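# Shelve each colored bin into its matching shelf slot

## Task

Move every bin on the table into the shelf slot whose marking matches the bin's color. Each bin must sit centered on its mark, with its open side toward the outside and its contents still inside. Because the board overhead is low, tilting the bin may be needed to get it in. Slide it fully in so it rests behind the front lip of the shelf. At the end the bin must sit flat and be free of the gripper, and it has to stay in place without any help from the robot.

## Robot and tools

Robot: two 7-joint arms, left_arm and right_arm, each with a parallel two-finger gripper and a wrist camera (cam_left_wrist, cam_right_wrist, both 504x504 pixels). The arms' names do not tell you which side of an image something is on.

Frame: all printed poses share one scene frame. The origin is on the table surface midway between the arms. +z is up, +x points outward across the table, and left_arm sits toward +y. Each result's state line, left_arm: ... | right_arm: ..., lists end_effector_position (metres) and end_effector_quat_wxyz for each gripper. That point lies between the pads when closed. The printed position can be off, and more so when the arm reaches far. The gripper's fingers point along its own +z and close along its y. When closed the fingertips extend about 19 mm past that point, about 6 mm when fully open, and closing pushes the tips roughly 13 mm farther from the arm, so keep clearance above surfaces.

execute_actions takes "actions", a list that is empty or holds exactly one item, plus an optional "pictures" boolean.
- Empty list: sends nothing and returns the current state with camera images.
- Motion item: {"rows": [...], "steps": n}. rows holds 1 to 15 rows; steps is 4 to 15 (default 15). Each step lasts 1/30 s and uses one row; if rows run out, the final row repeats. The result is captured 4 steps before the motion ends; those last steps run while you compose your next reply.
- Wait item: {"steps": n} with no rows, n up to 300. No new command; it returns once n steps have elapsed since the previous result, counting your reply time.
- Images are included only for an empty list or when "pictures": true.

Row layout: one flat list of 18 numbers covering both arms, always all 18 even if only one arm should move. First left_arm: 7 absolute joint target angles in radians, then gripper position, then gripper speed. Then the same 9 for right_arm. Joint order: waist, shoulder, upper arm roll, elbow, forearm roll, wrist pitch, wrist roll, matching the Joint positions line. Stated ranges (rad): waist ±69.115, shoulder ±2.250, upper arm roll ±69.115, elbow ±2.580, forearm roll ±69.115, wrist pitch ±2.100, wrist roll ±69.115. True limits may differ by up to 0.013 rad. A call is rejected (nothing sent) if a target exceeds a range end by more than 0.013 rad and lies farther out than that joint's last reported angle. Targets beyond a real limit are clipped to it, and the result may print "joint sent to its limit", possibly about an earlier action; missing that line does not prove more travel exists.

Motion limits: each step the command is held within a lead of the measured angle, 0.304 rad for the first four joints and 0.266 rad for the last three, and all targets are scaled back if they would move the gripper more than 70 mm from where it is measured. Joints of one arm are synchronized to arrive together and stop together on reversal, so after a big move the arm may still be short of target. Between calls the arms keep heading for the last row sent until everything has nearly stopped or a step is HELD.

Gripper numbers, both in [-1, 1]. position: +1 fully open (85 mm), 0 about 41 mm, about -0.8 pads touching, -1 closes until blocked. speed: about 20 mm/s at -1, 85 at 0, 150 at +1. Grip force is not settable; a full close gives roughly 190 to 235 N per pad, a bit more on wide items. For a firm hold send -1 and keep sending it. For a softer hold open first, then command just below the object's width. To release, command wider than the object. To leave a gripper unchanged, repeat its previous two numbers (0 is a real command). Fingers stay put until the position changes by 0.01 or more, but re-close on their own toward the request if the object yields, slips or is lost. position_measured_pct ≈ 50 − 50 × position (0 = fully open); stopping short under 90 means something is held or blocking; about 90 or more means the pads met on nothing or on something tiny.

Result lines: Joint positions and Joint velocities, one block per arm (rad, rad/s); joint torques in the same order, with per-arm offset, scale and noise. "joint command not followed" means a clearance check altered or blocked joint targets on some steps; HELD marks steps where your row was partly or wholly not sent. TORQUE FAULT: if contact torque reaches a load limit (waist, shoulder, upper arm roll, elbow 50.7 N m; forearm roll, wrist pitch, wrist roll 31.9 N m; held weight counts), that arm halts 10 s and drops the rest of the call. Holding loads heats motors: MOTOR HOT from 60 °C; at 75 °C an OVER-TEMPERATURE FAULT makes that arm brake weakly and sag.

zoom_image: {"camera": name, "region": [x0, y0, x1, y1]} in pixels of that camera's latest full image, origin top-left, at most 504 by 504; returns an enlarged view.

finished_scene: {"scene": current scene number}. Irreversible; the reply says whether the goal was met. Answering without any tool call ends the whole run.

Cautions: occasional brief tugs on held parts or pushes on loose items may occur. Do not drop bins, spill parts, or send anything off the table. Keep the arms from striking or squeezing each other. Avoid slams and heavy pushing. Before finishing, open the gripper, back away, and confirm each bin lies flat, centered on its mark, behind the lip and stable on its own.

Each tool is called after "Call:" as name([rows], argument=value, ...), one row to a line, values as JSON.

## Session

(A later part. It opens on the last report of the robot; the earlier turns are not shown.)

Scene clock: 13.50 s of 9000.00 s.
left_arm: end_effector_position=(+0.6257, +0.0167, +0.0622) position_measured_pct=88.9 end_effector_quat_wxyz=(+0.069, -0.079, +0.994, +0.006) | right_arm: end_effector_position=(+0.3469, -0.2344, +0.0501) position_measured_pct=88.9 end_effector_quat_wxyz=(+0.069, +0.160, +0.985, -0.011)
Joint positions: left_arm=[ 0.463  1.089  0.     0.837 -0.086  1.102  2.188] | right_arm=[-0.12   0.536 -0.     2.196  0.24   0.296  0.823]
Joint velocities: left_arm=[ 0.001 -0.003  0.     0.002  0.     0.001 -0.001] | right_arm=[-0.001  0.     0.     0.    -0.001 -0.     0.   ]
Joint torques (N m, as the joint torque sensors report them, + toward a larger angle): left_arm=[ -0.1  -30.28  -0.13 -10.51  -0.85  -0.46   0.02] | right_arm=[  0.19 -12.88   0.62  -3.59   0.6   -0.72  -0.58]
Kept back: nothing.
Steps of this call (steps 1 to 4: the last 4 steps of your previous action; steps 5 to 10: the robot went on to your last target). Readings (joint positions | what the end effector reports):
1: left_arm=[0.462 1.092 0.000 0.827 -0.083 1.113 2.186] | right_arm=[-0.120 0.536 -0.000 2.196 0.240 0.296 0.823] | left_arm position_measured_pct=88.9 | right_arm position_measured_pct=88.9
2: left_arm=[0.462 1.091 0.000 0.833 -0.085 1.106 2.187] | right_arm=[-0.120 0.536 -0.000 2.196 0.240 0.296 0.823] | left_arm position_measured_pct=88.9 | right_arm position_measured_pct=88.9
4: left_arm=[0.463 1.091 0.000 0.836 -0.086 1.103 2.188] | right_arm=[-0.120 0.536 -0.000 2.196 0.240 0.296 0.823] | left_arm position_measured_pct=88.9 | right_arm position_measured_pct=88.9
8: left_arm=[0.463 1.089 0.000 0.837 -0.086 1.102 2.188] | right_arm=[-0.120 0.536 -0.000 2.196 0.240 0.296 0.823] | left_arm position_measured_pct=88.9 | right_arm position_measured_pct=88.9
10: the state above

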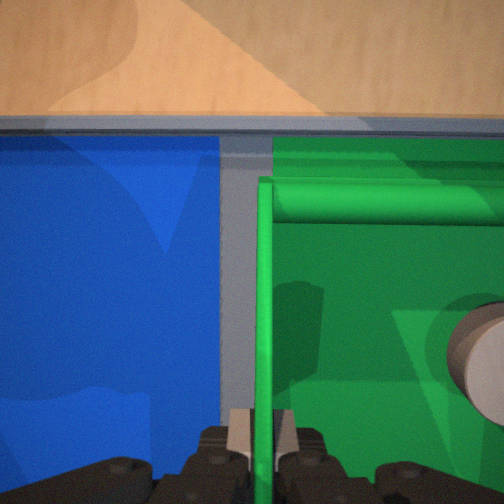

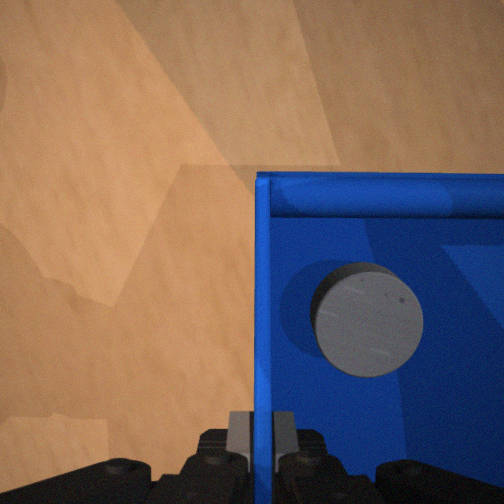

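Call:
execute_actions([
  {"rows":[[0.459,1.094,0,0.826,-0.0864,1.1045,2.187,-1,0.5,-0.120,0.536,0,2.196,0.24,0.296,0.823,-1,0.5],[0.459,1.094,0,0.826,-0.0864,1.1045,2.187,-1,0.5,-0.120,0.536,0,2.196,0.24,0.296,0.823,-1,0.5],[0.459,1.094,0,0.826,-0.0864,1.1045,2.187,-1,0.5,-0.120,0.536,0,2.196,0.24,0.296,0.823,-1,0.5],[0.458,1.0995,0,0.8235,-0.0864,1.1015,2.187,-1,0.5,-0.120,0.536,0,2.196,0.24,0.296,0.823,-1,0.5]],"steps":15},
], pictures=true)

Scene clock: 14.07 s of 9000.00 s.
left_arm: end_effector_position=(+0.6289, +0.0186, +0.0574) position_measured_pct=88.9 end_effector_quat_wxyz=(+0.068, -0.081, +0.994, +0.006) | right_arm: end_effector_position=(+0.3469, -0.2344, +0.0501) position_measured_pct=88.9 end_effector_quat_wxyz=(+0.069, +0.160, +0.985, -0.011)
Joint positions: left_arm=[ 0.458  1.101  0.     0.825 -0.086  1.102  2.187] | right_arm=[-0.12   0.536 -0.     2.196  0.24   0.296  0.823]
Joint velocities: left_arm=[-0.     0.002 -0.    -0.001 -0.001 -0.     0.   ] | right_arm=[-0.     0.    -0.     0.    -0.001 -0.     0.   ]
Joint torques (N m, as the joint torque sensors report them, + toward a larger angle): left_arm=[ -0.35 -29.95  -0.62 -10.84  -1.01  -0.87  -0.24] | right_arm=[  0.13 -13.16   0.72  -3.37   0.41  -0.43  -0.53]
Steps of this call (steps 1 to 6: the robot went on to your last target; steps 7 to 17: the first 11 steps of this action). Readings (joint positions | what the end effector reports):
7: left_arm=[0.463 1.089 0.000 0.836 -0.086 1.102 2.188] | right_arm=[-0.120 0.536 -0.000 2.196 0.240 0.296 0.823] | left_arm position_measured_pct=88.9 | right_arm position_measured_pct=88.9
8: left_arm=[0.461 1.092 0.001 0.832 -0.086 1.103 2.188] | right_arm=[-0.120 0.536 -0.000 2.196 0.240 0.296 0.823] | left_arm position_measured_pct=88.9 | right_arm position_measured_pct=88.9
10: left_arm=[0.459 1.096 0.000 0.828 -0.086 1.104 2.187] | right_arm=[-0.120 0.536 -0.000 2.196 0.240 0.296 0.823] | left_arm position_measured_pct=88.9 | right_arm position_measured_pct=88.9
14: left_arm=[0.458 1.101 0.000 0.825 -0.086 1.102 2.187] | right_arm=[-0.120 0.536 -0.000 2.196 0.240 0.296 0.823] | left_arm position_measured_pct=88.9 | right_arm position_measured_pct=88.9
17: the state above

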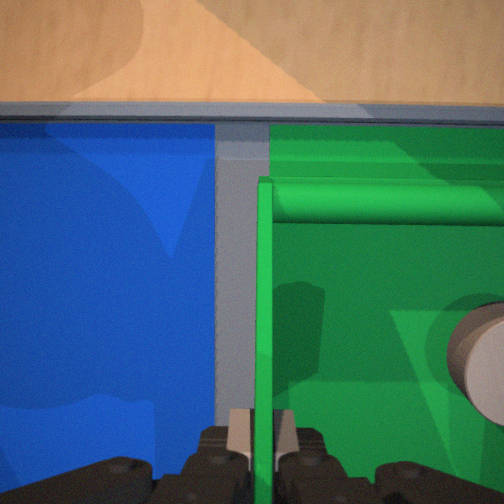

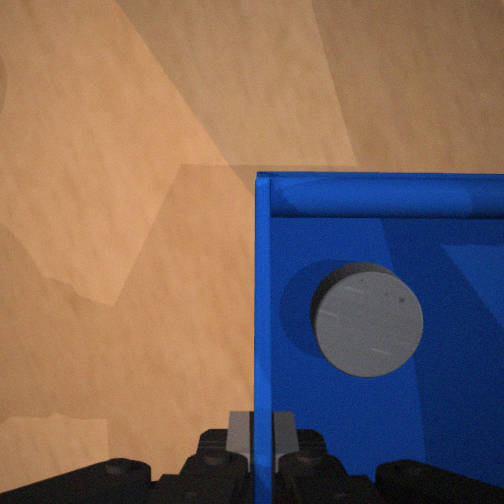

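Call:
execute_actions([
  {"rows":[[0.458,1.102,0,0.826,-0.0864,1.098,2.187,-1,0.5,-0.120,0.46,0,2.168,0.18,0.397,0.885,-1,0.5]],"steps":8},
])

Call:
execute_actions([
  {"rows":[[0.458,1.102,0,0.826,-0.0864,1.099,2.187,-0.2,0,-0.120,0.39,0,2.136,0.145,0.50,0.925,-1,0.5]],"steps":12},
])

Call:
execute_actions([
  {"rows":[[0.474,0.988,0,0.868,-0.0864,1.171,2.20,-0.2,0,-0.16,0.445,0,2.002,0.07,0.635,1.105,-1,0.5]],"steps":9},
])

Call:
execute_actions([
  {"rows":[[0.40,0.72,0,1.14,-0.05,1.171,2.1,-0.2,0,-0.2035,0.506,0,1.868,0,0.767,1.285,-1,0.5]],"steps":12},
])

Call:
execute_actions([
  {"rows":[[0.1,0.45,0,1.4,-0.05,1.171,2.1,-0.2,0,-0.251,0.636,0,1.632,0,0.874,1.403,-1,0.5]],"steps":11},
])

Call:
execute_actions([
  {"rows":[[0.1,0.45,0,1.4,-0.05,1.171,2.1,-0.2,0,-0.2326,0.758,0,1.397,0,0.9855,1.421,-1,0.5]],"steps":11},
])

Call:
execute_actions([
  {"rows":[[0.1,0.45,0,1.4,-0.05,1.171,2.1,-0.2,0,-0.2178,0.898,0,1.1237,0,1.119,1.436,-1,0.5]],"steps":15},
])

Call:
execute_actions([
  {"steps":10},
], pictures=true)

Scene clock: 14.80 s of 9000.00 s.
left_arm: end_effector_position=(+0.6289, +0.0185, +0.0567) position_measured_pct=88.9 end_effector_quat_wxyz=(+0.069, -0.081, +0.994, +0.006) | right_arm: end_effector_position=(+0.3482, -0.2347, +0.0633) position_measured_pct=88.9 end_effector_quat_wxyz=(+0.071, +0.160, +0.984, -0.011)
Joint positions: left_arm=[ 0.459  1.102  0.     0.826 -0.086  1.1    2.188] | right_arm=[-0.12   0.501 -0.     2.186  0.216  0.337  0.847]
Joint velocities: left_arm=[-0.     0.001 -0.     0.006  0.    -0.01  -0.001] | right_arm=[ 0.001 -0.551  0.001 -0.196 -0.421  0.708  0.435]
Joint torques (N m, as the joint torque sensors report them, + toward a larger angle): left_arm=[ -0.32 -28.56  -0.37 -10.23  -0.73  -1.1   -0.22] | right_arm=[  0.18 -17.87   0.36  -5.84   0.73  -0.98  -0.76]
Steps of this call (steps 1 to 4: the last 4 steps of your previous action; steps 5 to 15: the robot went on to your last target; steps 16 to 18: nothing new was sent; steps 19 to 22: the first 4 steps of this action). Readings (joint positions | what the end effector reports):
19: left_arm=[0.458 1.102 0.000 0.825 -0.086 1.102 2.187] | right_arm=[-0.120 0.535 -0.000 2.196 0.240 0.297 0.823] | left_arm position_measured_pct=88.9 | right_arm position_measured_pct=88.9
20: left_arm=[0.458 1.102 0.000 0.826 -0.086 1.101 2.187] | right_arm=[-0.120 0.529 -0.000 2.195 0.236 0.303 0.827] | left_arm position_measured_pct=88.9 | right_arm position_measured_pct=88.9
22: the state above

Scene clock: 15.20 s of 9000.00 s.
left_arm: end_effector_position=(+0.6295, +0.0189, +0.0567) position_measured_pct=73.0 end_effector_quat_wxyz=(+0.069, -0.081, +0.994, +0.006) | right_arm: end_effector_position=(+0.3469, -0.2345, +0.1070) position_measured_pct=88.9 end_effector_quat_wxyz=(+0.066, +0.160, +0.985, -0.012)
Joint positions: left_arm=[ 0.458  1.102 -0.     0.826 -0.086  1.099  2.187] | right_arm=[-0.12   0.395  0.     2.137  0.145  0.498  0.925]
Joint velocities: left_arm=[-0.001  0.    -0.    -0.002  0.001 -0.    -0.   ] | right_arm=[-0.    -0.006 -0.001 -0.007 -0.017  0.058  0.019]
Joint torques (N m, as the joint torque sensors report them, + toward a larger angle): left_arm=[ -0.07 -27.78   0.18  -9.18  -0.64  -0.44   0.02] | right_arm=[  0.12 -11.61   0.29  -5.17   0.24  -0.79  -0.55]
Steps of this call (steps 1 to 4: the last 4 steps of your previous action; steps 5 to 12: the first 8 steps of this action). Readings (joint positions | what the end effector reports):
5: left_arm=[0.459 1.102 0.000 0.827 -0.086 1.100 2.188] | right_arm=[-0.120 0.464 0.000 2.168 0.180 0.397 0.885] | left_arm position_measured_pct=88.9 | right_arm position_measured_pct=88.9
6: left_arm=[0.458 1.102 0.000 0.827 -0.086 1.099 2.187] | right_arm=[-0.120 0.457 -0.000 2.167 0.178 0.405 0.888] | left_arm position_measured_pct=88.9 | right_arm position_measured_pct=88.9
8: left_arm=[0.458 1.102 0.000 0.826 -0.086 1.099 2.187] | right_arm=[-0.120 0.427 -0.000 2.155 0.165 0.442 0.902] | left_arm position_measured_pct=84.5 | right_arm position_measured_pct=88.9
12: the state above

Scene clock: 15.50 s of 9000.00 s.
left_arm: end_effector_position=(+0.6210, +0.0178, +0.0869) position_measured_pct=59.9 end_effector_quat_wxyz=(+0.070, -0.082, +0.994, +0.006) | right_arm: end_effector_position=(+0.3543, -0.2240, +0.1080) position_measured_pct=88.9 end_effector_quat_wxyz=(+0.053, +0.132, +0.990, -0.014)
Joint positions: left_arm=[ 0.466  1.047 -0.001  0.848 -0.087  1.131  2.193] | right_arm=[-0.137  0.417  0.001  2.084  0.117  0.553  0.993]
Joint velocities: left_arm=[ 0.094 -0.674  0.001  0.25   0.     0.436  0.078] | right_arm=[-0.222  0.307  0.003 -0.723 -0.4    0.722  0.962]
Joint torques (N m, as the joint torque sensors report them, + toward a larger angle): left_arm=[  0.81 -34.15   0.49 -10.98  -0.57  -0.41  -0.46] | right_arm=[ -1.45 -13.68  -0.45  -7.68   0.27  -1.24  -0.53]
Steps of this call (steps 1 to 4: the last 4 steps of your previous action; steps 5 to 9: the first 5 steps of this action). Readings (joint positions | what the end effector reports):
5: left_arm=[0.458 1.101 -0.000 0.826 -0.086 1.099 2.187] | right_arm=[-0.120 0.393 0.000 2.136 0.145 0.501 0.926] | left_arm position_measured_pct=61.1 | right_arm position_measured_pct=88.9
6: left_arm=[0.459 1.096 -0.000 0.829 -0.086 1.102 2.188] | right_arm=[-0.122 0.395 0.000 2.131 0.142 0.506 0.931] | left_arm position_measured_pct=60.7 | right_arm position_measured_pct=88.9
8: left_arm=[0.463 1.069 -0.001 0.840 -0.087 1.118 2.190] | right_arm=[-0.131 0.408 0.001 2.105 0.128 0.532 0.965] | left_arm position_measured_pct=60.3 | right_arm position_measured_pct=88.9
9: the state above

Scene clock: 15.90 s of 9000.00 s.
left_arm: end_effector_position=(+0.5856, +0.0516, +0.1683) position_measured_pct=59.9 end_effector_quat_wxyz=(+0.067, -0.079, +0.995, +0.001) | right_arm: end_effector_position=(+0.3783, -0.1732, +0.1149) position_measured_pct=88.9 end_effector_quat_wxyz=(+0.003, +0.009, +1.000, -0.001)
Joint positions: left_arm=[ 0.432  0.843  0.     1.011 -0.067  1.17   2.145] | right_arm=[-0.199  0.5   -0.001  1.882  0.006  0.754  1.269]
Joint velocities: left_arm=[-0.24  -0.905 -0.01   0.912  0.121  0.005 -0.325] | right_arm=[-0.089  0.113 -0.015 -0.317 -0.176  0.321  0.449]
Joint torques (N m, as the joint torque sensors report them, + toward a larger angle): left_arm=[  0.26 -22.58   0.23  -8.58  -0.14  -0.32   0.04] | right_arm=[  1.68 -17.06   2.29  -5.53   0.63   0.12  -0.73]
Steps of this call (steps 1 to 4: the last 4 steps of your previous action; steps 5 to 12: the first 8 steps of this action). Readings (joint positions | what the end effector reports):
5: left_arm=[0.473 0.990 0.001 0.866 -0.086 1.170 2.199] | right_arm=[-0.159 0.444 -0.001 2.004 0.070 0.633 1.104] | left_arm position_measured_pct=59.9 | right_arm position_measured_pct=88.9
6: left_arm=[0.471 0.984 0.001 0.873 -0.085 1.170 2.197] | right_arm=[-0.162 0.448 -0.000 1.995 0.066 0.643 1.115] | left_arm position_measured_pct=59.9 | right_arm position_measured_pct=88.9
8: left_arm=[0.463 0.956 0.001 0.901 -0.082 1.170 2.186] | right_arm=[-0.174 0.466 0.001 1.961 0.049 0.676 1.159] | left_arm position_measured_pct=59.9 | right_arm position_measured_pct=88.9
12: the state above

Scene clock: 16.27 s of 9000.00 s.
left_arm: end_effector_position=(+0.5461, +0.1508, +0.2295) position_measured_pct=59.9 end_effector_quat_wxyz=(+0.062, -0.130, +0.990, +0.000) | right_arm: end_effector_position=(+0.4081, -0.1509, +0.1108) position_measured_pct=88.9 end_effector_quat_wxyz=(-0.003, -0.038, +0.999, -0.001)
Joint positions: left_arm=[ 0.292  0.621  0.001  1.235 -0.051  1.171  2.102] | right_arm=[-0.227  0.573  0.001  1.756  0.     0.818  1.34 ]
Joint velocities: left_arm=[-0.683 -0.601 -0.015  0.572  0.001 -0.001 -0.008] | right_arm=[-0.201  0.557 -0.    -1.02   0.     0.456  0.514]
Joint torques (N m, as the joint torque sensors report them, + toward a larger angle): left_arm=[  1.33 -22.34   0.83  -8.81  -0.5   -0.27  -0.11] | right_arm=[ -1.38 -16.72  -0.06  -8.62   0.37  -0.66  -0.58]
Steps of this call (steps 1 to 4: the last 4 steps of your previous action; steps 5 to 11: the first 7 steps of this action). Readings (joint positions | what the end effector reports):
5: left_arm=[0.403 0.735 -0.001 1.126 -0.052 1.171 2.104] | right_arm=[-0.203 0.506 -0.000 1.868 0.000 0.767 1.285] | left_arm position_measured_pct=59.9 | right_arm position_measured_pct=88.9
6: left_arm=[0.395 0.718 0.001 1.144 -0.050 1.171 2.103] | right_arm=[-0.204 0.510 0.000 1.863 0.000 0.770 1.287] | left_arm position_measured_pct=59.9 | right_arm position_measured_pct=88.9
8: left_arm=[0.362 0.680 0.003 1.179 -0.050 1.171 2.103] | right_arm=[-0.210 0.526 0.001 1.837 0.000 0.782 1.300] | left_arm position_measured_pct=59.9 | right_arm position_measured_pct=88.9
11: the state above

Scene clock: 16.63 s of 9000.00 s.
left_arm: end_effector_position=(+0.5066, +0.2627, +0.2660) position_measured_pct=59.9 end_effector_quat_wxyz=(+0.063, -0.221, +0.973, +0.007) | right_arm: end_effector_position=(+0.4789, -0.1207, +0.1056) position_measured_pct=88.9 end_effector_quat_wxyz=(-0.001, -0.083, +0.997, -0.000)
Joint positions: left_arm=[ 0.106  0.456 -0.003  1.398 -0.051  1.172  2.1  ] | right_arm=[-0.24   0.719 -0.     1.48  -0.     0.945  1.416]
Joint velocities: left_arm=[-0.034 -0.026  0.037  0.04   0.024 -0.011  0.001] | right_arm=[ 0.073  0.407 -0.    -0.871 -0.     0.411  0.051]
Joint torques (N m, as the joint torque sensors report them, + toward a larger angle): left_arm=[  0.89 -17.78   0.66  -9.75  -0.03  -0.43   0.06] | right_arm=[  0.85 -22.89   0.86  -6.7    0.41   0.27  -0.31]
Steps of this call (steps 1 to 4: the last 4 steps of your previous action; steps 5 to 11: the first 7 steps of this action). Readings (joint positions | what the end effector reports):
5: left_arm=[0.177 0.519 0.000 1.333 -0.050 1.171 2.101] | right_arm=[-0.248 0.630 -0.001 1.642 -0.000 0.869 1.399] | left_arm position_measured_pct=59.9 | right_arm position_measured_pct=88.9
6: left_arm=[0.155 0.499 -0.000 1.352 -0.051 1.171 2.101] | right_arm=[-0.247 0.639 -0.001 1.625 -0.000 0.877 1.403] | left_arm position_measured_pct=59.9 | right_arm position_measured_pct=88.9
8: left_arm=[0.121 0.470 -0.002 1.382 -0.051 1.171 2.100] | right_arm=[-0.246 0.667 -0.001 1.578 -0.000 0.900 1.410] | left_arm position_measured_pct=59.9 | right_arm position_measured_pct=88.9
11: the state above

Scene clock: 17.13 s of 9000.00 s.
left_arm: end_effector_position=(+0.5061, +0.2645, +0.2683) position_measured_pct=59.9 end_effector_quat_wxyz=(+0.064, -0.224, +0.973, +0.005) | right_arm: end_effector_position=(+0.5533, -0.1093, +0.0995) position_measured_pct=88.9 end_effector_quat_wxyz=(+0.000, -0.081, +0.997, -0.000)
Joint positions: left_arm=[ 0.1    0.45  -0.     1.4   -0.05   1.171  2.1  ] | right_arm=[-0.22   0.882  0.     1.156  0.     1.103  1.434]
Joint velocities: left_arm=[-0.001 -0.002  0.     0.002 -0.002  0.001 -0.   ] | right_arm=[ 0.026  0.238  0.001 -0.533  0.     0.265  0.03 ]
Joint torques (N m, as the joint torque sensors report them, + toward a larger angle): left_arm=[ -0.07 -18.12   0.05  -9.43  -0.43  -0.47   0.01] | right_arm=[  0.12 -25.54   0.91  -7.51   0.28   0.06  -0.54]
Steps of this call (steps 1 to 4: the last 4 steps of your previous action; steps 5 to 15: the first 11 steps of this action). Readings (joint positions | what the end effector reports):
5: left_arm=[0.102 0.452 -0.000 1.400 -0.050 1.171 2.100] | right_arm=[-0.233 0.755 0.000 1.400 0.000 0.984 1.421] | left_arm position_measured_pct=59.9 | right_arm position_measured_pct=88.9
6: left_arm=[0.101 0.451 -0.000 1.400 -0.050 1.171 2.100] | right_arm=[-0.232 0.760 0.000 1.391 0.000 0.989 1.421] | left_arm position_measured_pct=59.9 | right_arm position_measured_pct=88.9
8: left_arm=[0.101 0.451 -0.000 1.400 -0.050 1.171 2.100] | right_arm=[-0.230 0.780 -0.000 1.358 -0.000 1.005 1.423] | left_arm position_measured_pct=59.9 | right_arm position_measured_pct=88.9
12: left_arm=[0.100 0.450 -0.000 1.400 -0.050 1.171 2.100] | right_arm=[-0.223 0.846 -0.000 1.233 0.000 1.065 1.430] | left_arm position_measured_pct=59.9 | right_arm position_measured_pct=88.9
15: the state above

Scene clock: 17.47 s of 9000.00 s.
left_arm: end_effector_position=(+0.5061, +0.2645, +0.2683) position_measured_pct=59.9 end_effector_quat_wxyz=(+0.064, -0.224, +0.973, +0.005) | right_arm: end_effector_position=(+0.5596, -0.1083, +0.0983) position_measured_pct=88.9 end_effector_quat_wxyz=(-0.000, -0.081, +0.997, -0.000)
Joint positions: left_arm=[ 0.1    0.45  -0.     1.4   -0.05   1.171  2.1  ] | right_arm=[-0.218  0.898  0.     1.124  0.     1.119  1.436]
Joint velocities: left_arm=[-0.    -0.     0.    -0.001 -0.     0.    -0.   ] | right_arm=[-0.001  0.008 -0.    -0.001 -0.001  0.001 -0.   ]
Joint torques (N m, as the joint torque sensors report them, + toward a larger angle): left_arm=[  0.09 -18.23  -0.07  -9.36  -0.44  -0.45  -0.02] | right_arm=[  0.1  -24.58   0.53  -8.48   0.33  -0.13  -0.45]
Kept back: nothing.
Steps of this call (steps 1 to 4: the last 4 steps of your previous action; steps 5 to 10: the robot went on to your last target). Readings (joint positions | what the end effector reports):
1: left_arm=[0.100 0.450 -0.000 1.400 -0.050 1.171 2.100] | right_arm=[-0.219 0.888 0.000 1.141 0.000 1.111 1.435] | left_arm position_measured_pct=59.9 | right_arm position_measured_pct=88.9
2: left_arm=[0.100 0.450 -0.000 1.400 -0.050 1.171 2.100] | right_arm=[-0.218 0.892 0.000 1.132 0.000 1.115 1.436] | left_arm position_measured_pct=59.9 | right_arm position_measured_pct=88.9
4: left_arm=[0.100 0.450 -0.000 1.400 -0.050 1.171 2.100] | right_arm=[-0.218 0.895 0.000 1.126 0.000 1.118 1.436] | left_arm position_measured_pct=59.9 | right_arm position_measured_pct=88.9
8: left_arm=[0.100 0.450 -0.000 1.400 -0.050 1.171 2.100] | right_arm=[-0.218 0.898 0.000 1.125 0.000 1.119 1.436] | left_arm position_measured_pct=59.9 | right_arm position_measured_pct=88.9
10: the state above

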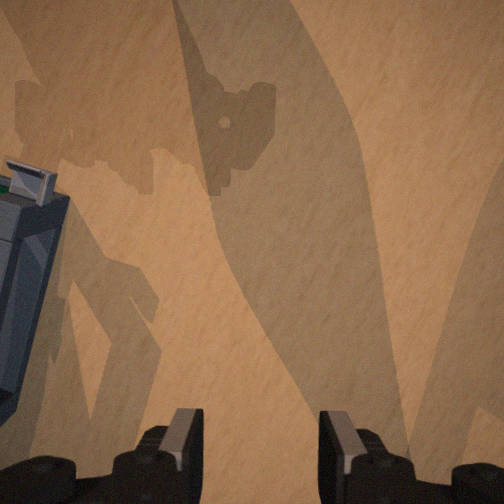

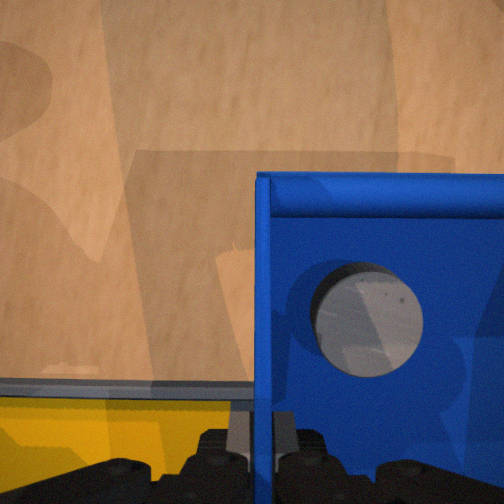

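Call:
execute_actions([
  {"rows":[[0.1,0.45,0,1.4,-0.05,1.171,2.1,-0.2,0,-0.219,0.922,0,1.103,0,1.1155,1.435,-1,0.5],[0.1,0.45,0,1.4,-0.05,1.171,2.1,-0.2,0,-0.219,0.922,0,1.103,0,1.1155,1.435,-1,0.5],[0.1,0.45,0,1.4,-0.05,1.171,2.1,-0.2,0,-0.219,0.922,0,1.103,0,1.1155,1.435,-1,0.5],[0.1,0.45,0,1.4,-0.05,1.171,2.1,-0.2,0,-0.2203,0.946,0,1.082,0,1.112,1.4335,-1,0.5]],"steps":11},
])

Call:
execute_actions([
  {"rows":[[0.1,0.45,0,1.4,-0.05,1.171,2.1,-0.2,0,-0.219,0.961,0,1.0496,0.001,1.125,1.4345,-1,0.5],[0.1,0.45,0,1.4,-0.05,1.171,2.1,-0.2,0,-0.219,0.961,0,1.0496,0.001,1.125,1.4345,-1,0.5],[0.1,0.45,0,1.4,-0.05,1.171,2.1,-0.2,0,-0.218,0.976,0,1.017,0.001,1.1385,1.4355,-1,0.5],[0.1,0.45,0,1.4,-0.05,1.171,2.1,-0.2,0,-0.218,0.976,0,1.017,0.001,1.1385,1.4355,-1,0.5],[0.1,0.45,0,1.4,-0.05,1.171,2.1,-0.2,0,-0.2166,0.9915,0,0.985,0.002,1.1516,1.4365,-1,0.5],[0.1,0.45,0,1.4,-0.05,1.171,2.1,-0.2,0,-0.2166,0.9915,0,0.985,0.002,1.1516,1.4365,-1,0.5],[0.1,0.45,0,1.4,-0.05,1.171,2.1,-0.2,0,-0.2154,1.0067,0,0.9525,0.002,1.165,1.4375,-1,0.5],[0.1,0.45,0,1.4,-0.05,1.171,2.1,-0.2,0,-0.2154,1.0067,0,0.9525,0.002,1.165,1.4375,-1,0.5],[0.1,0.45,0,1.4,-0.05,1.171,2.1,-0.2,0,-0.2142,1.022,0,0.920,0.003,1.178,1.4385,-1,0.5]],"steps":15},
])

Call:
execute_actions([
  {"steps":7},
], pictures=true)

Scene clock: 19.20 s of 9000.00 s.
left_arm: end_effector_position=(+0.5061, +0.2645, +0.2683) position_measured_pct=59.9 end_effector_quat_wxyz=(+0.064, -0.224, +0.973, +0.005) | right_arm: end_effector_position=(+0.5691, -0.1039, +0.0812) position_measured_pct=88.9 end_effector_quat_wxyz=(-0.000, -0.081, +0.997, -0.000)
Joint positions: left_arm=[ 0.1    0.45   0.     1.4   -0.05   1.171  2.1  ] | right_arm=[-0.22   0.943 -0.     1.087  0.     1.112  1.434]
Joint velocities: left_arm=[-0.    -0.001 -0.    -0.001  0.001 -0.    -0.001] | right_arm=[-0.005  0.087 -0.004 -0.081 -0.001 -0.025 -0.008]
Joint torques (N m, as the joint torque sensors report them, + toward a larger angle): left_arm=[  0.01 -18.33   0.02  -9.32  -0.54  -0.52  -0.05] | right_arm=[  0.43 -29.07   1.58  -9.2    0.19   0.42  -0.59]
Steps of this call (steps 1 to 30: the robot went on to your last target; steps 31 to 45: nothing new was sent; steps 46 to 52: the first 7 steps of this action). Readings (joint positions | what the end effector reports):
46: left_arm=[0.100 0.450 0.000 1.400 -0.050 1.171 2.100] | right_arm=[-0.218 0.900 0.000 1.124 0.000 1.119 1.436] | left_arm position_measured_pct=59.9 | right_arm position_measured_pct=88.9
47: left_arm=[0.100 0.450 -0.000 1.400 -0.050 1.171 2.100] | right_arm=[-0.218 0.906 0.000 1.119 0.000 1.119 1.436] | left_arm position_measured_pct=59.9 | right_arm position_measured_pct=88.9
49: left_arm=[0.100 0.450 0.000 1.400 -0.050 1.171 2.100] | right_arm=[-0.219 0.922 0.000 1.106 0.000 1.116 1.435] | left_arm position_measured_pct=59.9 | right_arm position_measured_pct=88.9
52: the state above

Scene clock: 19.70 s of 9000.00 s.
left_arm: end_effector_position=(+0.5061, +0.2645, +0.2683) position_measured_pct=59.9 end_effector_quat_wxyz=(+0.064, -0.224, +0.973, +0.005) | right_arm: end_effector_position=(+0.5997, -0.0986, +0.0782) position_measured_pct=88.9 end_effector_quat_wxyz=(+0.008, -0.081, +0.997, +0.001)
Joint positions: left_arm=[ 0.1    0.45   0.     1.4   -0.05   1.171  2.1  ] | right_arm=[-0.215  1.012  0.     0.945  0.002  1.168  1.438]
Joint velocities: left_arm=[ 0.    -0.001 -0.    -0.    -0.001  0.     0.   ] | right_arm=[ 0.014  0.174  0.001 -0.397  0.01   0.158  0.012]
Joint torques (N m, as the joint torque sensors report them, + toward a larger angle): left_arm=[  0.02 -18.32   0.25  -9.56  -0.36  -0.49   0.01] | right_arm=[  0.07 -27.09   0.57  -8.66   0.19  -0.06  -0.56]
Steps of this call (steps 1 to 4: the last 4 steps of your previous action; steps 5 to 15: the first 11 steps of this action). Readings (joint positions | what the end effector reports):
5: left_arm=[0.100 0.450 0.000 1.400 -0.050 1.171 2.100] | right_arm=[-0.220 0.947 -0.000 1.082 0.000 1.113 1.434] | left_arm position_measured_pct=59.9 | right_arm position_measured_pct=88.9
6: left_arm=[0.100 0.450 0.000 1.400 -0.050 1.171 2.100] | right_arm=[-0.220 0.950 -0.000 1.077 0.000 1.116 1.434] | left_arm position_measured_pct=59.9 | right_arm position_measured_pct=88.9
8: left_arm=[0.100 0.450 0.000 1.400 -0.050 1.171 2.100] | right_arm=[-0.219 0.963 -0.000 1.052 0.001 1.125 1.434] | left_arm position_measured_pct=59.9 | right_arm position_measured_pct=88.9
12: left_arm=[0.100 0.450 0.000 1.400 -0.050 1.171 2.100] | right_arm=[-0.217 0.991 -0.000 0.991 0.002 1.149 1.436] | left_arm position_measured_pct=59.9 | right_arm position_measured_pct=88.9
15: the state above

Scene clock: 19.93 s of 9000.00 s.
left_arm: end_effector_position=(+0.5061, +0.2645, +0.2683) position_measured_pct=59.9 end_effector_quat_wxyz=(+0.064, -0.224, +0.973, +0.005) | right_arm: end_effector_position=(+0.6048, -0.0978, +0.0788) position_measured_pct=88.9 end_effector_quat_wxyz=(+0.010, -0.081, +0.997, +0.001)
Joint positions: left_arm=[ 0.1    0.45   0.     1.4   -0.05   1.171  2.1  ] | right_arm=[-0.214  1.022  0.     0.921  0.003  1.178  1.438]
Joint velocities: left_arm=[ 0.     0.     0.001  0.001  0.    -0.    -0.   ] | right_arm=[ 0.     0.012 -0.    -0.006 -0.     0.002  0.   ]
Joint torques (N m, as the joint torque sensors report them, + toward a larger angle): left_arm=[ -0.11 -18.29   0.11  -9.48  -0.52  -0.41   0.05] | right_arm=[ -0.37 -27.23   0.64  -8.59   0.32  -0.37  -0.56]
Kept back: nothing.
Steps of this call (steps 1 to 4: the last 4 steps of your previous action; steps 5 to 7: the robot went on to your last target). Readings (joint positions | what the end effector reports):
1: left_arm=[0.100 0.450 0.000 1.400 -0.050 1.171 2.100] | right_arm=[-0.215 1.017 0.000 0.933 0.003 1.173 1.438] | left_arm position_measured_pct=59.9 | right_arm position_measured_pct=88.9
2: left_arm=[0.100 0.450 0.000 1.400 -0.050 1.171 2.100] | right_arm=[-0.214 1.020 0.000 0.926 0.003 1.176 1.438] | left_arm position_measured_pct=59.9 | right_arm position_measured_pct=88.9
4: left_arm=[0.100 0.450 0.000 1.400 -0.050 1.171 2.100] | right_arm=[-0.214 1.021 0.000 0.922 0.003 1.177 1.438] | left_arm position_measured_pct=59.9 | right_arm position_measured_pct=88.9
7: the state above

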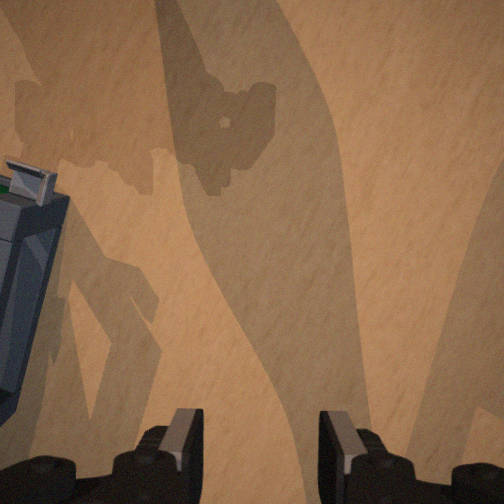

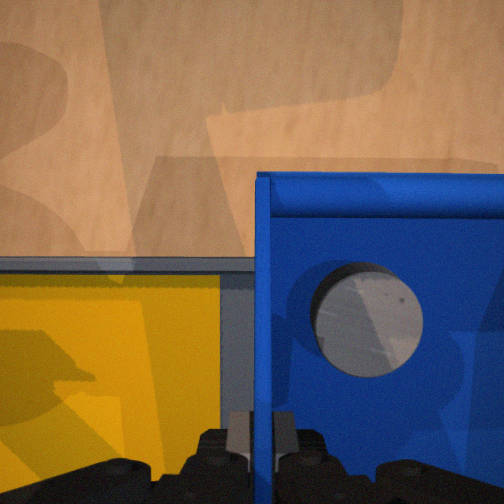

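Call:
execute_actions([
  {"rows":[[0.1,0.45,0,1.4,-0.05,1.171,2.1,-0.2,0,-0.2135,1.0364,0,0.891,0.004,1.185,1.441,-1,0.5],[0.1,0.45,0,1.4,-0.05,1.171,2.1,-0.2,0,-0.2135,1.0364,0,0.891,0.004,1.185,1.441,-1,0.5],[0.1,0.45,0,1.4,-0.05,1.171,2.1,-0.2,0,-0.213,1.051,0,0.8616,0.005,1.192,1.443,-1,0.5],[0.1,0.45,0,1.4,-0.05,1.171,2.1,-0.2,0,-0.213,1.051,0,0.8616,0.005,1.192,1.443,-1,0.5],[0.1,0.45,0,1.4,-0.05,1.171,2.1,-0.2,0,-0.212,1.065,0,0.8324,0.006,1.1986,1.445,-1,0.5],[0.1,0.45,0,1.4,-0.05,1.171,2.1,-0.2,0,-0.212,1.065,0,0.8324,0.006,1.1986,1.445,-1,0.5],[0.1,0.45,0,1.4,-0.05,1.171,2.1,-0.2,0,-0.2115,1.0796,0,0.803,0.007,1.2055,1.447,-1,0.5],[0.1,0.45,0,1.4,-0.05,1.171,2.1,-0.2,0,-0.2115,1.0796,0,0.803,0.007,1.2055,1.447,-1,0.5],[0.1,0.45,0,1.4,-0.05,1.171,2.1,-0.2,0,-0.211,1.094,0,0.774,0.008,1.2124,1.448,-1,0.5]],"steps":15},
])

Call:
execute_actions([
  {"rows":[[0.1,0.45,0,1.4,-0.05,1.171,2.1,-0.2,0,-0.212,1.085,0,0.804,0.010,1.175,1.446,-1,0.5],[0.1,0.45,0,1.4,-0.05,1.171,2.1,-0.2,0,-0.212,1.085,0,0.804,0.010,1.175,1.446,-1,0.5],[0.1,0.45,0,1.4,-0.05,1.171,2.1,-0.2,0,-0.2125,1.076,0,0.8346,0.013,1.138,1.444,-1,0.5],[0.1,0.45,0,1.4,-0.05,1.171,2.1,-0.2,0,-0.2125,1.076,0,0.8346,0.013,1.138,1.444,-1,0.5],[0.1,0.45,0,1.4,-0.05,1.171,2.1,-0.2,0,-0.213,1.0667,0,0.865,0.015,1.101,1.442,-1,0.5],[0.1,0.45,0,1.4,-0.05,1.171,2.1,-0.2,0,-0.213,1.0667,0,0.865,0.015,1.101,1.442,-1,0.5],[0.1,0.45,0,1.4,-0.05,1.171,2.1,-0.2,0,-0.214,1.0576,0,0.895,0.018,1.064,1.440,-1,0.5],[0.1,0.45,0,1.4,-0.05,1.171,2.1,-0.2,0,-0.214,1.0576,0,0.895,0.018,1.064,1.440,-1,0.5],[0.1,0.45,0,1.4,-0.05,1.171,2.1,-0.2,0,-0.2145,1.0485,0,0.9255,0.020,1.027,1.438,-1,0.5]],"steps":15},
])

Call:
execute_actions([
  {"steps":10},
], pictures=true)

Scene clock: 20.73 s of 9000.00 s.
left_arm: end_effector_position=(+0.5061, +0.2645, +0.2683) position_measured_pct=59.9 end_effector_quat_wxyz=(+0.064, -0.224, +0.973, +0.005) | right_arm: end_effector_position=(+0.6345, -0.0922, +0.0744) position_measured_pct=88.9 end_effector_quat_wxyz=(+0.027, -0.085, +0.996, +0.002)
Joint positions: left_arm=[ 0.1    0.45   0.     1.4   -0.05   1.171  2.1  ] | right_arm=[-0.211  1.086  0.     0.794  0.007  1.208  1.447]
Joint velocities: left_arm=[-0.     0.001 -0.     0.    -0.     0.    -0.   ] | right_arm=[ 0.005  0.16   0.    -0.347  0.014  0.078  0.017]
Joint torques (N m, as the joint torque sensors report them, + toward a larger angle): left_arm=[ -0.04 -18.4    0.07  -9.57  -0.45  -0.47   0.  ] | right_arm=[ -0.41 -28.76   0.76  -9.17  -0.02  -0.23  -0.8 ]
Steps of this call (steps 1 to 13: the robot went on to your last target; steps 14 to 24: the first 11 steps of this action). Readings (joint positions | what the end effector reports):
14: left_arm=[0.100 0.450 0.000 1.400 -0.050 1.171 2.100] | right_arm=[-0.214 1.024 0.000 0.920 0.003 1.178 1.439] | left_arm position_measured_pct=59.9 | right_arm position_measured_pct=88.9
15: left_arm=[0.100 0.450 0.000 1.400 -0.050 1.171 2.100] | right_arm=[-0.214 1.027 -0.000 0.915 0.003 1.180 1.439] | left_arm position_measured_pct=59.9 | right_arm position_measured_pct=88.9
17: left_arm=[0.100 0.450 0.000 1.400 -0.050 1.171 2.100] | right_arm=[-0.214 1.040 -0.000 0.891 0.004 1.185 1.441] | left_arm position_measured_pct=59.9 | right_arm position_measured_pct=88.9
21: left_arm=[0.100 0.450 -0.000 1.400 -0.050 1.171 2.100] | right_arm=[-0.212 1.066 0.000 0.836 0.006 1.198 1.445] | left_arm position_measured_pct=59.9 | right_arm position_measured_pct=88.9
24: the state above

Scene clock: 21.23 s of 9000.00 s.
left_arm: end_effector_position=(+0.5061, +0.2645, +0.2683) position_measured_pct=59.9 end_effector_quat_wxyz=(+0.064, -0.224, +0.973, +0.005) | right_arm: end_effector_position=(+0.6428, -0.0907, +0.0638) position_measured_pct=88.9 end_effector_quat_wxyz=(+0.064, -0.085, +0.994, +0.005)
Joint positions: left_arm=[ 0.1    0.45   0.     1.4   -0.05   1.171  2.1  ] | right_arm=[-0.214  1.056  0.     0.905  0.018  1.053  1.439]
Joint velocities: left_arm=[-0.     0.001 -0.     0.    -0.001 -0.    -0.   ] | right_arm=[-0.006 -0.096 -0.001  0.367  0.028 -0.465 -0.025]
Joint torques (N m, as the joint torque sensors report them, + toward a larger angle): left_arm=[ -0.01 -18.33   0.12  -9.44  -0.53  -0.46  -0.05] | right_arm=[ -0.16 -27.     0.5   -8.93   0.25  -1.17  -0.58]
Steps of this call (steps 1 to 4: the last 4 steps of your previous action; steps 5 to 15: the first 11 steps of this action). Readings (joint positions | what the end effector reports):
5: left_arm=[0.100 0.450 0.000 1.400 -0.050 1.171 2.100] | right_arm=[-0.211 1.093 0.000 0.776 0.008 1.212 1.448] | left_arm position_measured_pct=59.9 | right_arm position_measured_pct=88.9
6: left_arm=[0.100 0.450 0.000 1.400 -0.050 1.171 2.100] | right_arm=[-0.211 1.092 0.000 0.780 0.008 1.207 1.448] | left_arm position_measured_pct=59.9 | right_arm position_measured_pct=88.9
8: left_arm=[0.100 0.450 0.000 1.400 -0.050 1.171 2.100] | right_arm=[-0.212 1.084 0.000 0.803 0.010 1.179 1.446] | left_arm position_measured_pct=59.9 | right_arm position_measured_pct=88.9
12: left_arm=[0.100 0.450 0.000 1.400 -0.050 1.171 2.100] | right_arm=[-0.213 1.068 0.000 0.861 0.015 1.107 1.442] | left_arm position_measured_pct=59.9 | right_arm position_measured_pct=88.9
15: the state above

Scene clock: 21.57 s of 9000.00 s.
left_arm: end_effector_position=(+0.5061, +0.2645, +0.2683) position_measured_pct=59.9 end_effector_quat_wxyz=(+0.064, -0.224, +0.973, +0.005) | right_arm: end_effector_position=(+0.6429, -0.0908, +0.0618) position_measured_pct=88.9 end_effector_quat_wxyz=(+0.069, -0.085, +0.994, +0.006)
Joint positions: left_arm=[ 0.1    0.45   0.     1.4   -0.05   1.171  2.1  ] | right_arm=[-0.214  1.05   0.     0.926  0.02   1.027  1.438]
Joint velocities: left_arm=[ 0.001  0.    -0.    -0.001 -0.001  0.001  0.001] | right_arm=[ 0.001 -0.004 -0.     0.    -0.    -0.    -0.   ]
Joint torques (N m, as the joint torque sensors report them, + toward a larger angle): left_arm=[ -0.05 -18.42  -0.02  -9.42  -0.55  -0.48  -0.09] | right_arm=[  0.02 -26.55   0.7   -8.74   0.45  -0.58  -0.53]
Kept back: nothing.
Steps of this call (steps 1 to 4: the last 4 steps of your previous action; steps 5 to 10: the robot went on to your last target). Readings (joint positions | what the end effector reports):
1: left_arm=[0.100 0.450 0.000 1.400 -0.050 1.171 2.100] | right_arm=[-0.214 1.054 -0.000 0.915 0.019 1.040 1.439] | left_arm position_measured_pct=59.9 | right_arm position_measured_pct=88.9
2: left_arm=[0.100 0.450 0.000 1.400 -0.050 1.171 2.100] | right_arm=[-0.214 1.052 -0.000 0.921 0.020 1.032 1.438] | left_arm position_measured_pct=59.9 | right_arm position_measured_pct=88.9
4: left_arm=[0.100 0.450 0.000 1.400 -0.050 1.171 2.100] | right_arm=[-0.214 1.052 -0.000 0.925 0.020 1.028 1.438] | left_arm position_measured_pct=59.9 | right_arm position_measured_pct=88.9
8: left_arm=[0.100 0.450 0.000 1.400 -0.050 1.171 2.100] | right_arm=[-0.214 1.051 0.000 0.926 0.020 1.027 1.438] | left_arm position_measured_pct=59.9 | right_arm position_measured_pct=88.9
10: the state above

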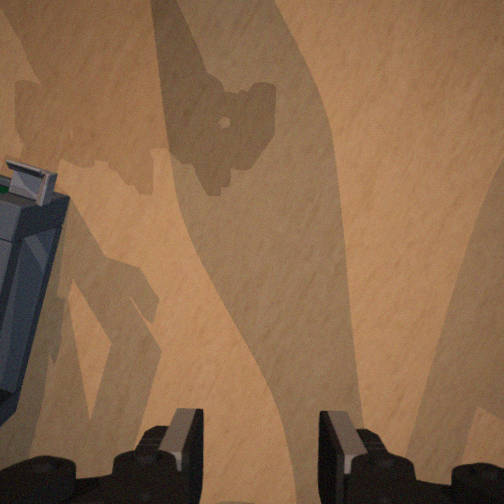

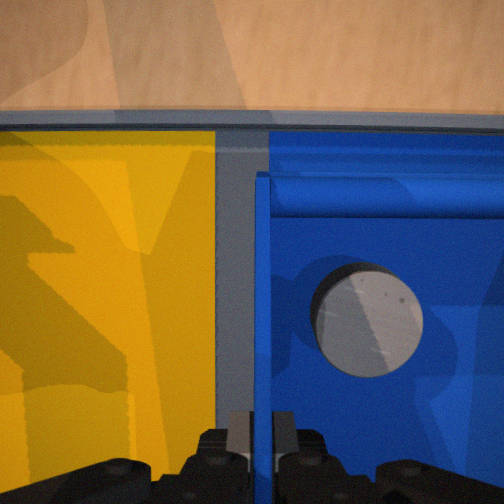

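Call:
execute_actions([
  {"rows":[[0.1,0.45,0,1.4,-0.05,1.171,2.1,-0.2,0,-0.2155,1.0595,0,0.909,0.020,1.0325,1.438,-1,0.5],[0.1,0.45,0,1.4,-0.05,1.171,2.1,-0.2,0,-0.2155,1.0595,0,0.909,0.020,1.0325,1.438,-1,0.5],[0.1,0.45,0,1.4,-0.05,1.171,2.1,-0.2,0,-0.2155,1.0595,0,0.909,0.020,1.0325,1.438,-1,0.5],[0.1,0.45,0,1.4,-0.05,1.171,2.1,-0.2,0,-0.2155,1.0595,0,0.909,0.020,1.0325,1.438,-1,0.5],[0.1,0.45,0,1.4,-0.05,1.171,2.1,-0.2,0,-0.2155,1.0665,0,0.9055,0.020,1.029,1.438,-1,0.5]],"steps":15},
], pictures=true)

Scene clock: 22.17 s of 9000.00 s.
left_arm: end_effector_position=(+0.5061, +0.2645, +0.2683) position_measured_pct=59.9 end_effector_quat_wxyz=(+0.064, -0.224, +0.973, +0.005) | right_arm: end_effector_position=(+0.6461, -0.0890, +0.0572) position_measured_pct=88.9 end_effector_quat_wxyz=(+0.069, -0.086, +0.994, +0.006)
Joint positions: left_arm=[ 0.1    0.45   0.     1.4   -0.05   1.171  2.1  ] | right_arm=[-0.215  1.066 -0.     0.907  0.02   1.031  1.438]
Joint velocities: left_arm=[ 0.     0.    -0.    -0.     0.001  0.001  0.   ] | right_arm=[ 0.     0.002  0.    -0.     0.001  0.001  0.   ]
Joint torques (N m, as the joint torque sensors report them, + toward a larger angle): left_arm=[  0.07 -18.31   0.14  -9.52  -0.59  -0.46  -0.01] | right_arm=[  0.24 -25.05   0.93  -9.17   0.48  -1.54  -0.57]
Steps of this call (steps 1 to 7: the robot went on to your last target; steps 8 to 18: the first 11 steps of this action). Readings (joint positions | what the end effector reports):
8: left_arm=[0.100 0.450 0.000 1.400 -0.050 1.171 2.100] | right_arm=[-0.215 1.051 0.000 0.925 0.020 1.028 1.438] | left_arm position_measured_pct=59.9 | right_arm position_measured_pct=88.9
9: left_arm=[0.100 0.450 0.000 1.400 -0.050 1.171 2.100] | right_arm=[-0.215 1.054 0.000 0.920 0.020 1.029 1.438] | left_arm position_measured_pct=59.9 | right_arm position_measured_pct=88.9
11: left_arm=[0.100 0.450 0.000 1.400 -0.050 1.171 2.100] | right_arm=[-0.215 1.060 0.000 0.912 0.020 1.032 1.438] | left_arm position_measured_pct=59.9 | right_arm position_measured_pct=88.9
15: left_arm=[0.100 0.450 0.000 1.400 -0.050 1.171 2.100] | right_arm=[-0.215 1.065 -0.000 0.907 0.020 1.031 1.438] | left_arm position_measured_pct=59.9 | right_arm position_measured_pct=88.9
18: the state above

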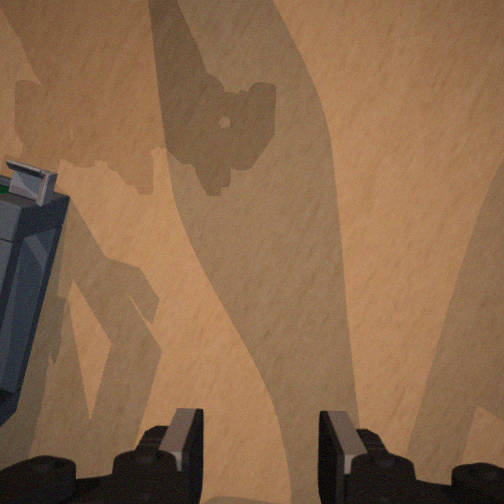

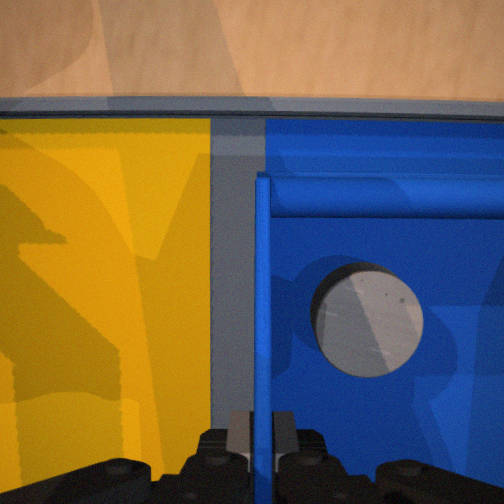

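Call:
execute_actions([
  {"rows":[[0.1,0.45,0,1.4,-0.05,1.171,2.1,-0.2,0,-0.2155,1.066,0,0.907,0.020,1.031,1.438,-0.2,0]],"steps":12},
])

Call:
execute_actions([
  {"rows":[[0.1,0.45,0,1.4,-0.05,1.171,2.1,-0.2,0,-0.22,0.90,0,1.0,0.020,1.10,1.438,-0.2,0]],"steps":10},
])

Call:
execute_actions([
  {"rows":[[0.1,0.45,0,1.4,-0.05,1.171,2.1,-0.2,0,-0.36,0.78,0,0.96,0.03,1.27,1.30,-0.2,0]],"steps":15},
], pictures=true)

Scene clock: 22.63 s of 9000.00 s.
left_arm: end_effector_position=(+0.5061, +0.2645, +0.2683) position_measured_pct=59.9 end_effector_quat_wxyz=(+0.064, -0.224, +0.973, +0.005) | right_arm: end_effector_position=(+0.6460, -0.0891, +0.0570) position_measured_pct=73.0 end_effector_quat_wxyz=(+0.069, -0.086, +0.994, +0.006)
Joint positions: left_arm=[ 0.1    0.45   0.     1.4   -0.05   1.171  2.1  ] | right_arm=[-0.215  1.066  0.     0.907  0.02   1.031  1.438]
Joint velocities: left_arm=[ 0.    -0.     0.     0.    -0.001  0.    -0.001] | right_arm=[-0.001  0.     0.    -0.     0.    -0.    -0.   ]
Joint torques (N m, as the joint torque sensors report them, + toward a larger angle): left_arm=[  0.02 -18.29   0.01  -9.49  -0.57  -0.4    0.  ] | right_arm=[  0.17 -25.25   0.97  -8.15   0.44  -0.54  -0.62]
Steps of this call (steps 1 to 4: the last 4 steps of your previous action; steps 5 to 6: the robot went on to your last target; steps 7 to 14: the first 8 steps of this action). Readings (joint positions | what the end effector reports):
7: left_arm=[0.100 0.450 0.000 1.400 -0.050 1.171 2.100] | right_arm=[-0.215 1.066 -0.000 0.907 0.020 1.031 1.438] | left_arm position_measured_pct=59.9 | right_arm position_measured_pct=88.9
8: left_arm=[0.100 0.450 0.000 1.400 -0.050 1.171 2.100] | right_arm=[-0.215 1.066 -0.000 0.907 0.020 1.031 1.438] | left_arm position_measured_pct=59.9 | right_arm position_measured_pct=88.9
10: left_arm=[0.100 0.450 0.000 1.400 -0.050 1.171 2.100] | right_arm=[-0.215 1.066 -0.000 0.907 0.020 1.031 1.438] | left_arm position_measured_pct=59.9 | right_arm position_measured_pct=84.5
14: the state above

Scene clock: 22.97 s of 9000.00 s.
left_arm: end_effector_position=(+0.5061, +0.2645, +0.2683) position_measured_pct=59.9 end_effector_quat_wxyz=(+0.064, -0.224, +0.973, +0.005) | right_arm: end_effector_position=(+0.6335, -0.0913, +0.0970) position_measured_pct=59.9 end_effector_quat_wxyz=(+0.071, -0.086, +0.994, +0.006)
Joint positions: left_arm=[ 0.1    0.45  -0.     1.4   -0.05   1.171  2.1  ] | right_arm=[-0.218  0.984 -0.     0.954  0.02   1.063  1.438]
Joint velocities: left_arm=[-0.001  0.001 -0.     0.001 -0.002 -0.    -0.   ] | right_arm=[-0.023 -0.812 -0.     0.449 -0.001  0.356  0.   ]
Joint torques (N m, as the joint torque sensors report them, + toward a larger angle): left_arm=[ -0.23 -18.44  -0.04  -9.56  -0.5   -0.38   0.03] | right_arm=[  0.21 -29.44   0.83  -9.18   0.66  -0.37  -0.59]
Steps of this call (steps 1 to 4: the last 4 steps of your previous action; steps 5 to 10: the first 6 steps of this action). Readings (joint positions | what the end effector reports):
5: left_arm=[0.100 0.450 0.000 1.400 -0.050 1.171 2.100] | right_arm=[-0.216 1.065 -0.000 0.908 0.020 1.031 1.438] | left_arm position_measured_pct=59.9 | right_arm position_measured_pct=61.1
6: left_arm=[0.100 0.450 0.000 1.400 -0.050 1.171 2.100] | right_arm=[-0.216 1.060 -0.000 0.911 0.020 1.033 1.438] | left_arm position_measured_pct=59.9 | right_arm position_measured_pct=60.7
8: left_arm=[0.100 0.450 0.000 1.400 -0.050 1.171 2.100] | right_arm=[-0.216 1.032 -0.000 0.927 0.020 1.043 1.438] | left_arm position_measured_pct=59.9 | right_arm position_measured_pct=60.3
10: the state above

Scene clock: 23.47 s of 9000.00 s.
left_arm: end_effector_position=(+0.5061, +0.2645, +0.2683) position_measured_pct=59.9 end_effector_quat_wxyz=(+0.064, -0.224, +0.973, +0.005) | right_arm: end_effector_position=(+0.5680, -0.0200, +0.2205) position_measured_pct=59.9 end_effector_quat_wxyz=(+0.066, -0.087, +0.994, +0.011)
Joint positions: left_arm=[ 0.1    0.45   0.     1.4   -0.05   1.171  2.1  ] | right_arm=[-0.355  0.784 -0.003  0.959  0.028  1.267  1.302]
Joint velocities: left_arm=[ 0.     0.    -0.     0.    -0.    -0.001 -0.001] | right_arm=[-0.063 -0.068 -0.013 -0.032  0.003  0.117 -0.095]
Joint torques (N m, as the joint torque sensors report them, + toward a larger angle): left_arm=[  0.09 -18.49   0.11  -9.53  -0.55  -0.51  -0.02] | right_arm=[  5.5  -16.93   3.06  -6.52   1.38  -0.25  -0.41]
Steps of this call (steps 1 to 4: the last 4 steps of your previous action; steps 5 to 15: the first 11 steps of this action). Readings (joint positions | what the end effector reports):
5: left_arm=[0.100 0.450 0.000 1.400 -0.050 1.171 2.100] | right_arm=[-0.221 0.904 0.000 0.995 0.020 1.100 1.437] | left_arm position_measured_pct=59.9 | right_arm position_measured_pct=59.9
6: left_arm=[0.100 0.450 0.000 1.400 -0.050 1.171 2.100] | right_arm=[-0.226 0.895 0.002 0.997 0.022 1.107 1.433] | left_arm position_measured_pct=59.9 | right_arm position_measured_pct=59.9
8: left_arm=[0.100 0.450 0.000 1.400 -0.050 1.171 2.100] | right_arm=[-0.253 0.867 0.004 0.992 0.025 1.140 1.407] | left_arm position_measured_pct=59.9 | right_arm position_measured_pct=59.9
12: left_arm=[0.100 0.450 0.000 1.400 -0.050 1.171 2.100] | right_arm=[-0.328 0.807 -0.000 0.969 0.028 1.230 1.333] | left_arm position_measured_pct=59.9 | right_arm position_measured_pct=59.9
15: the state above

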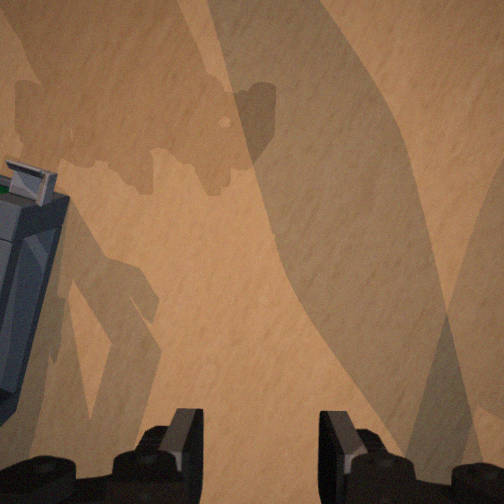

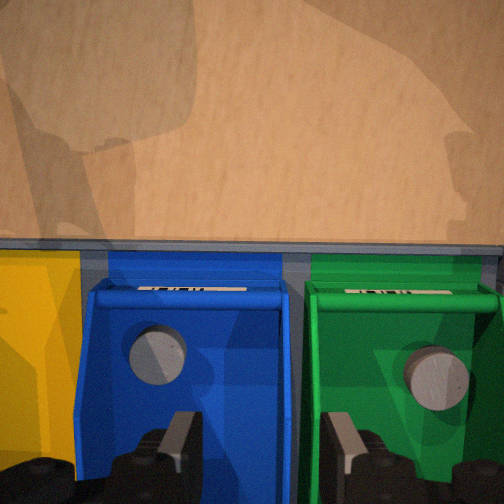

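Call:
finished_scene(scene=2)

The scene is finished: the task was done.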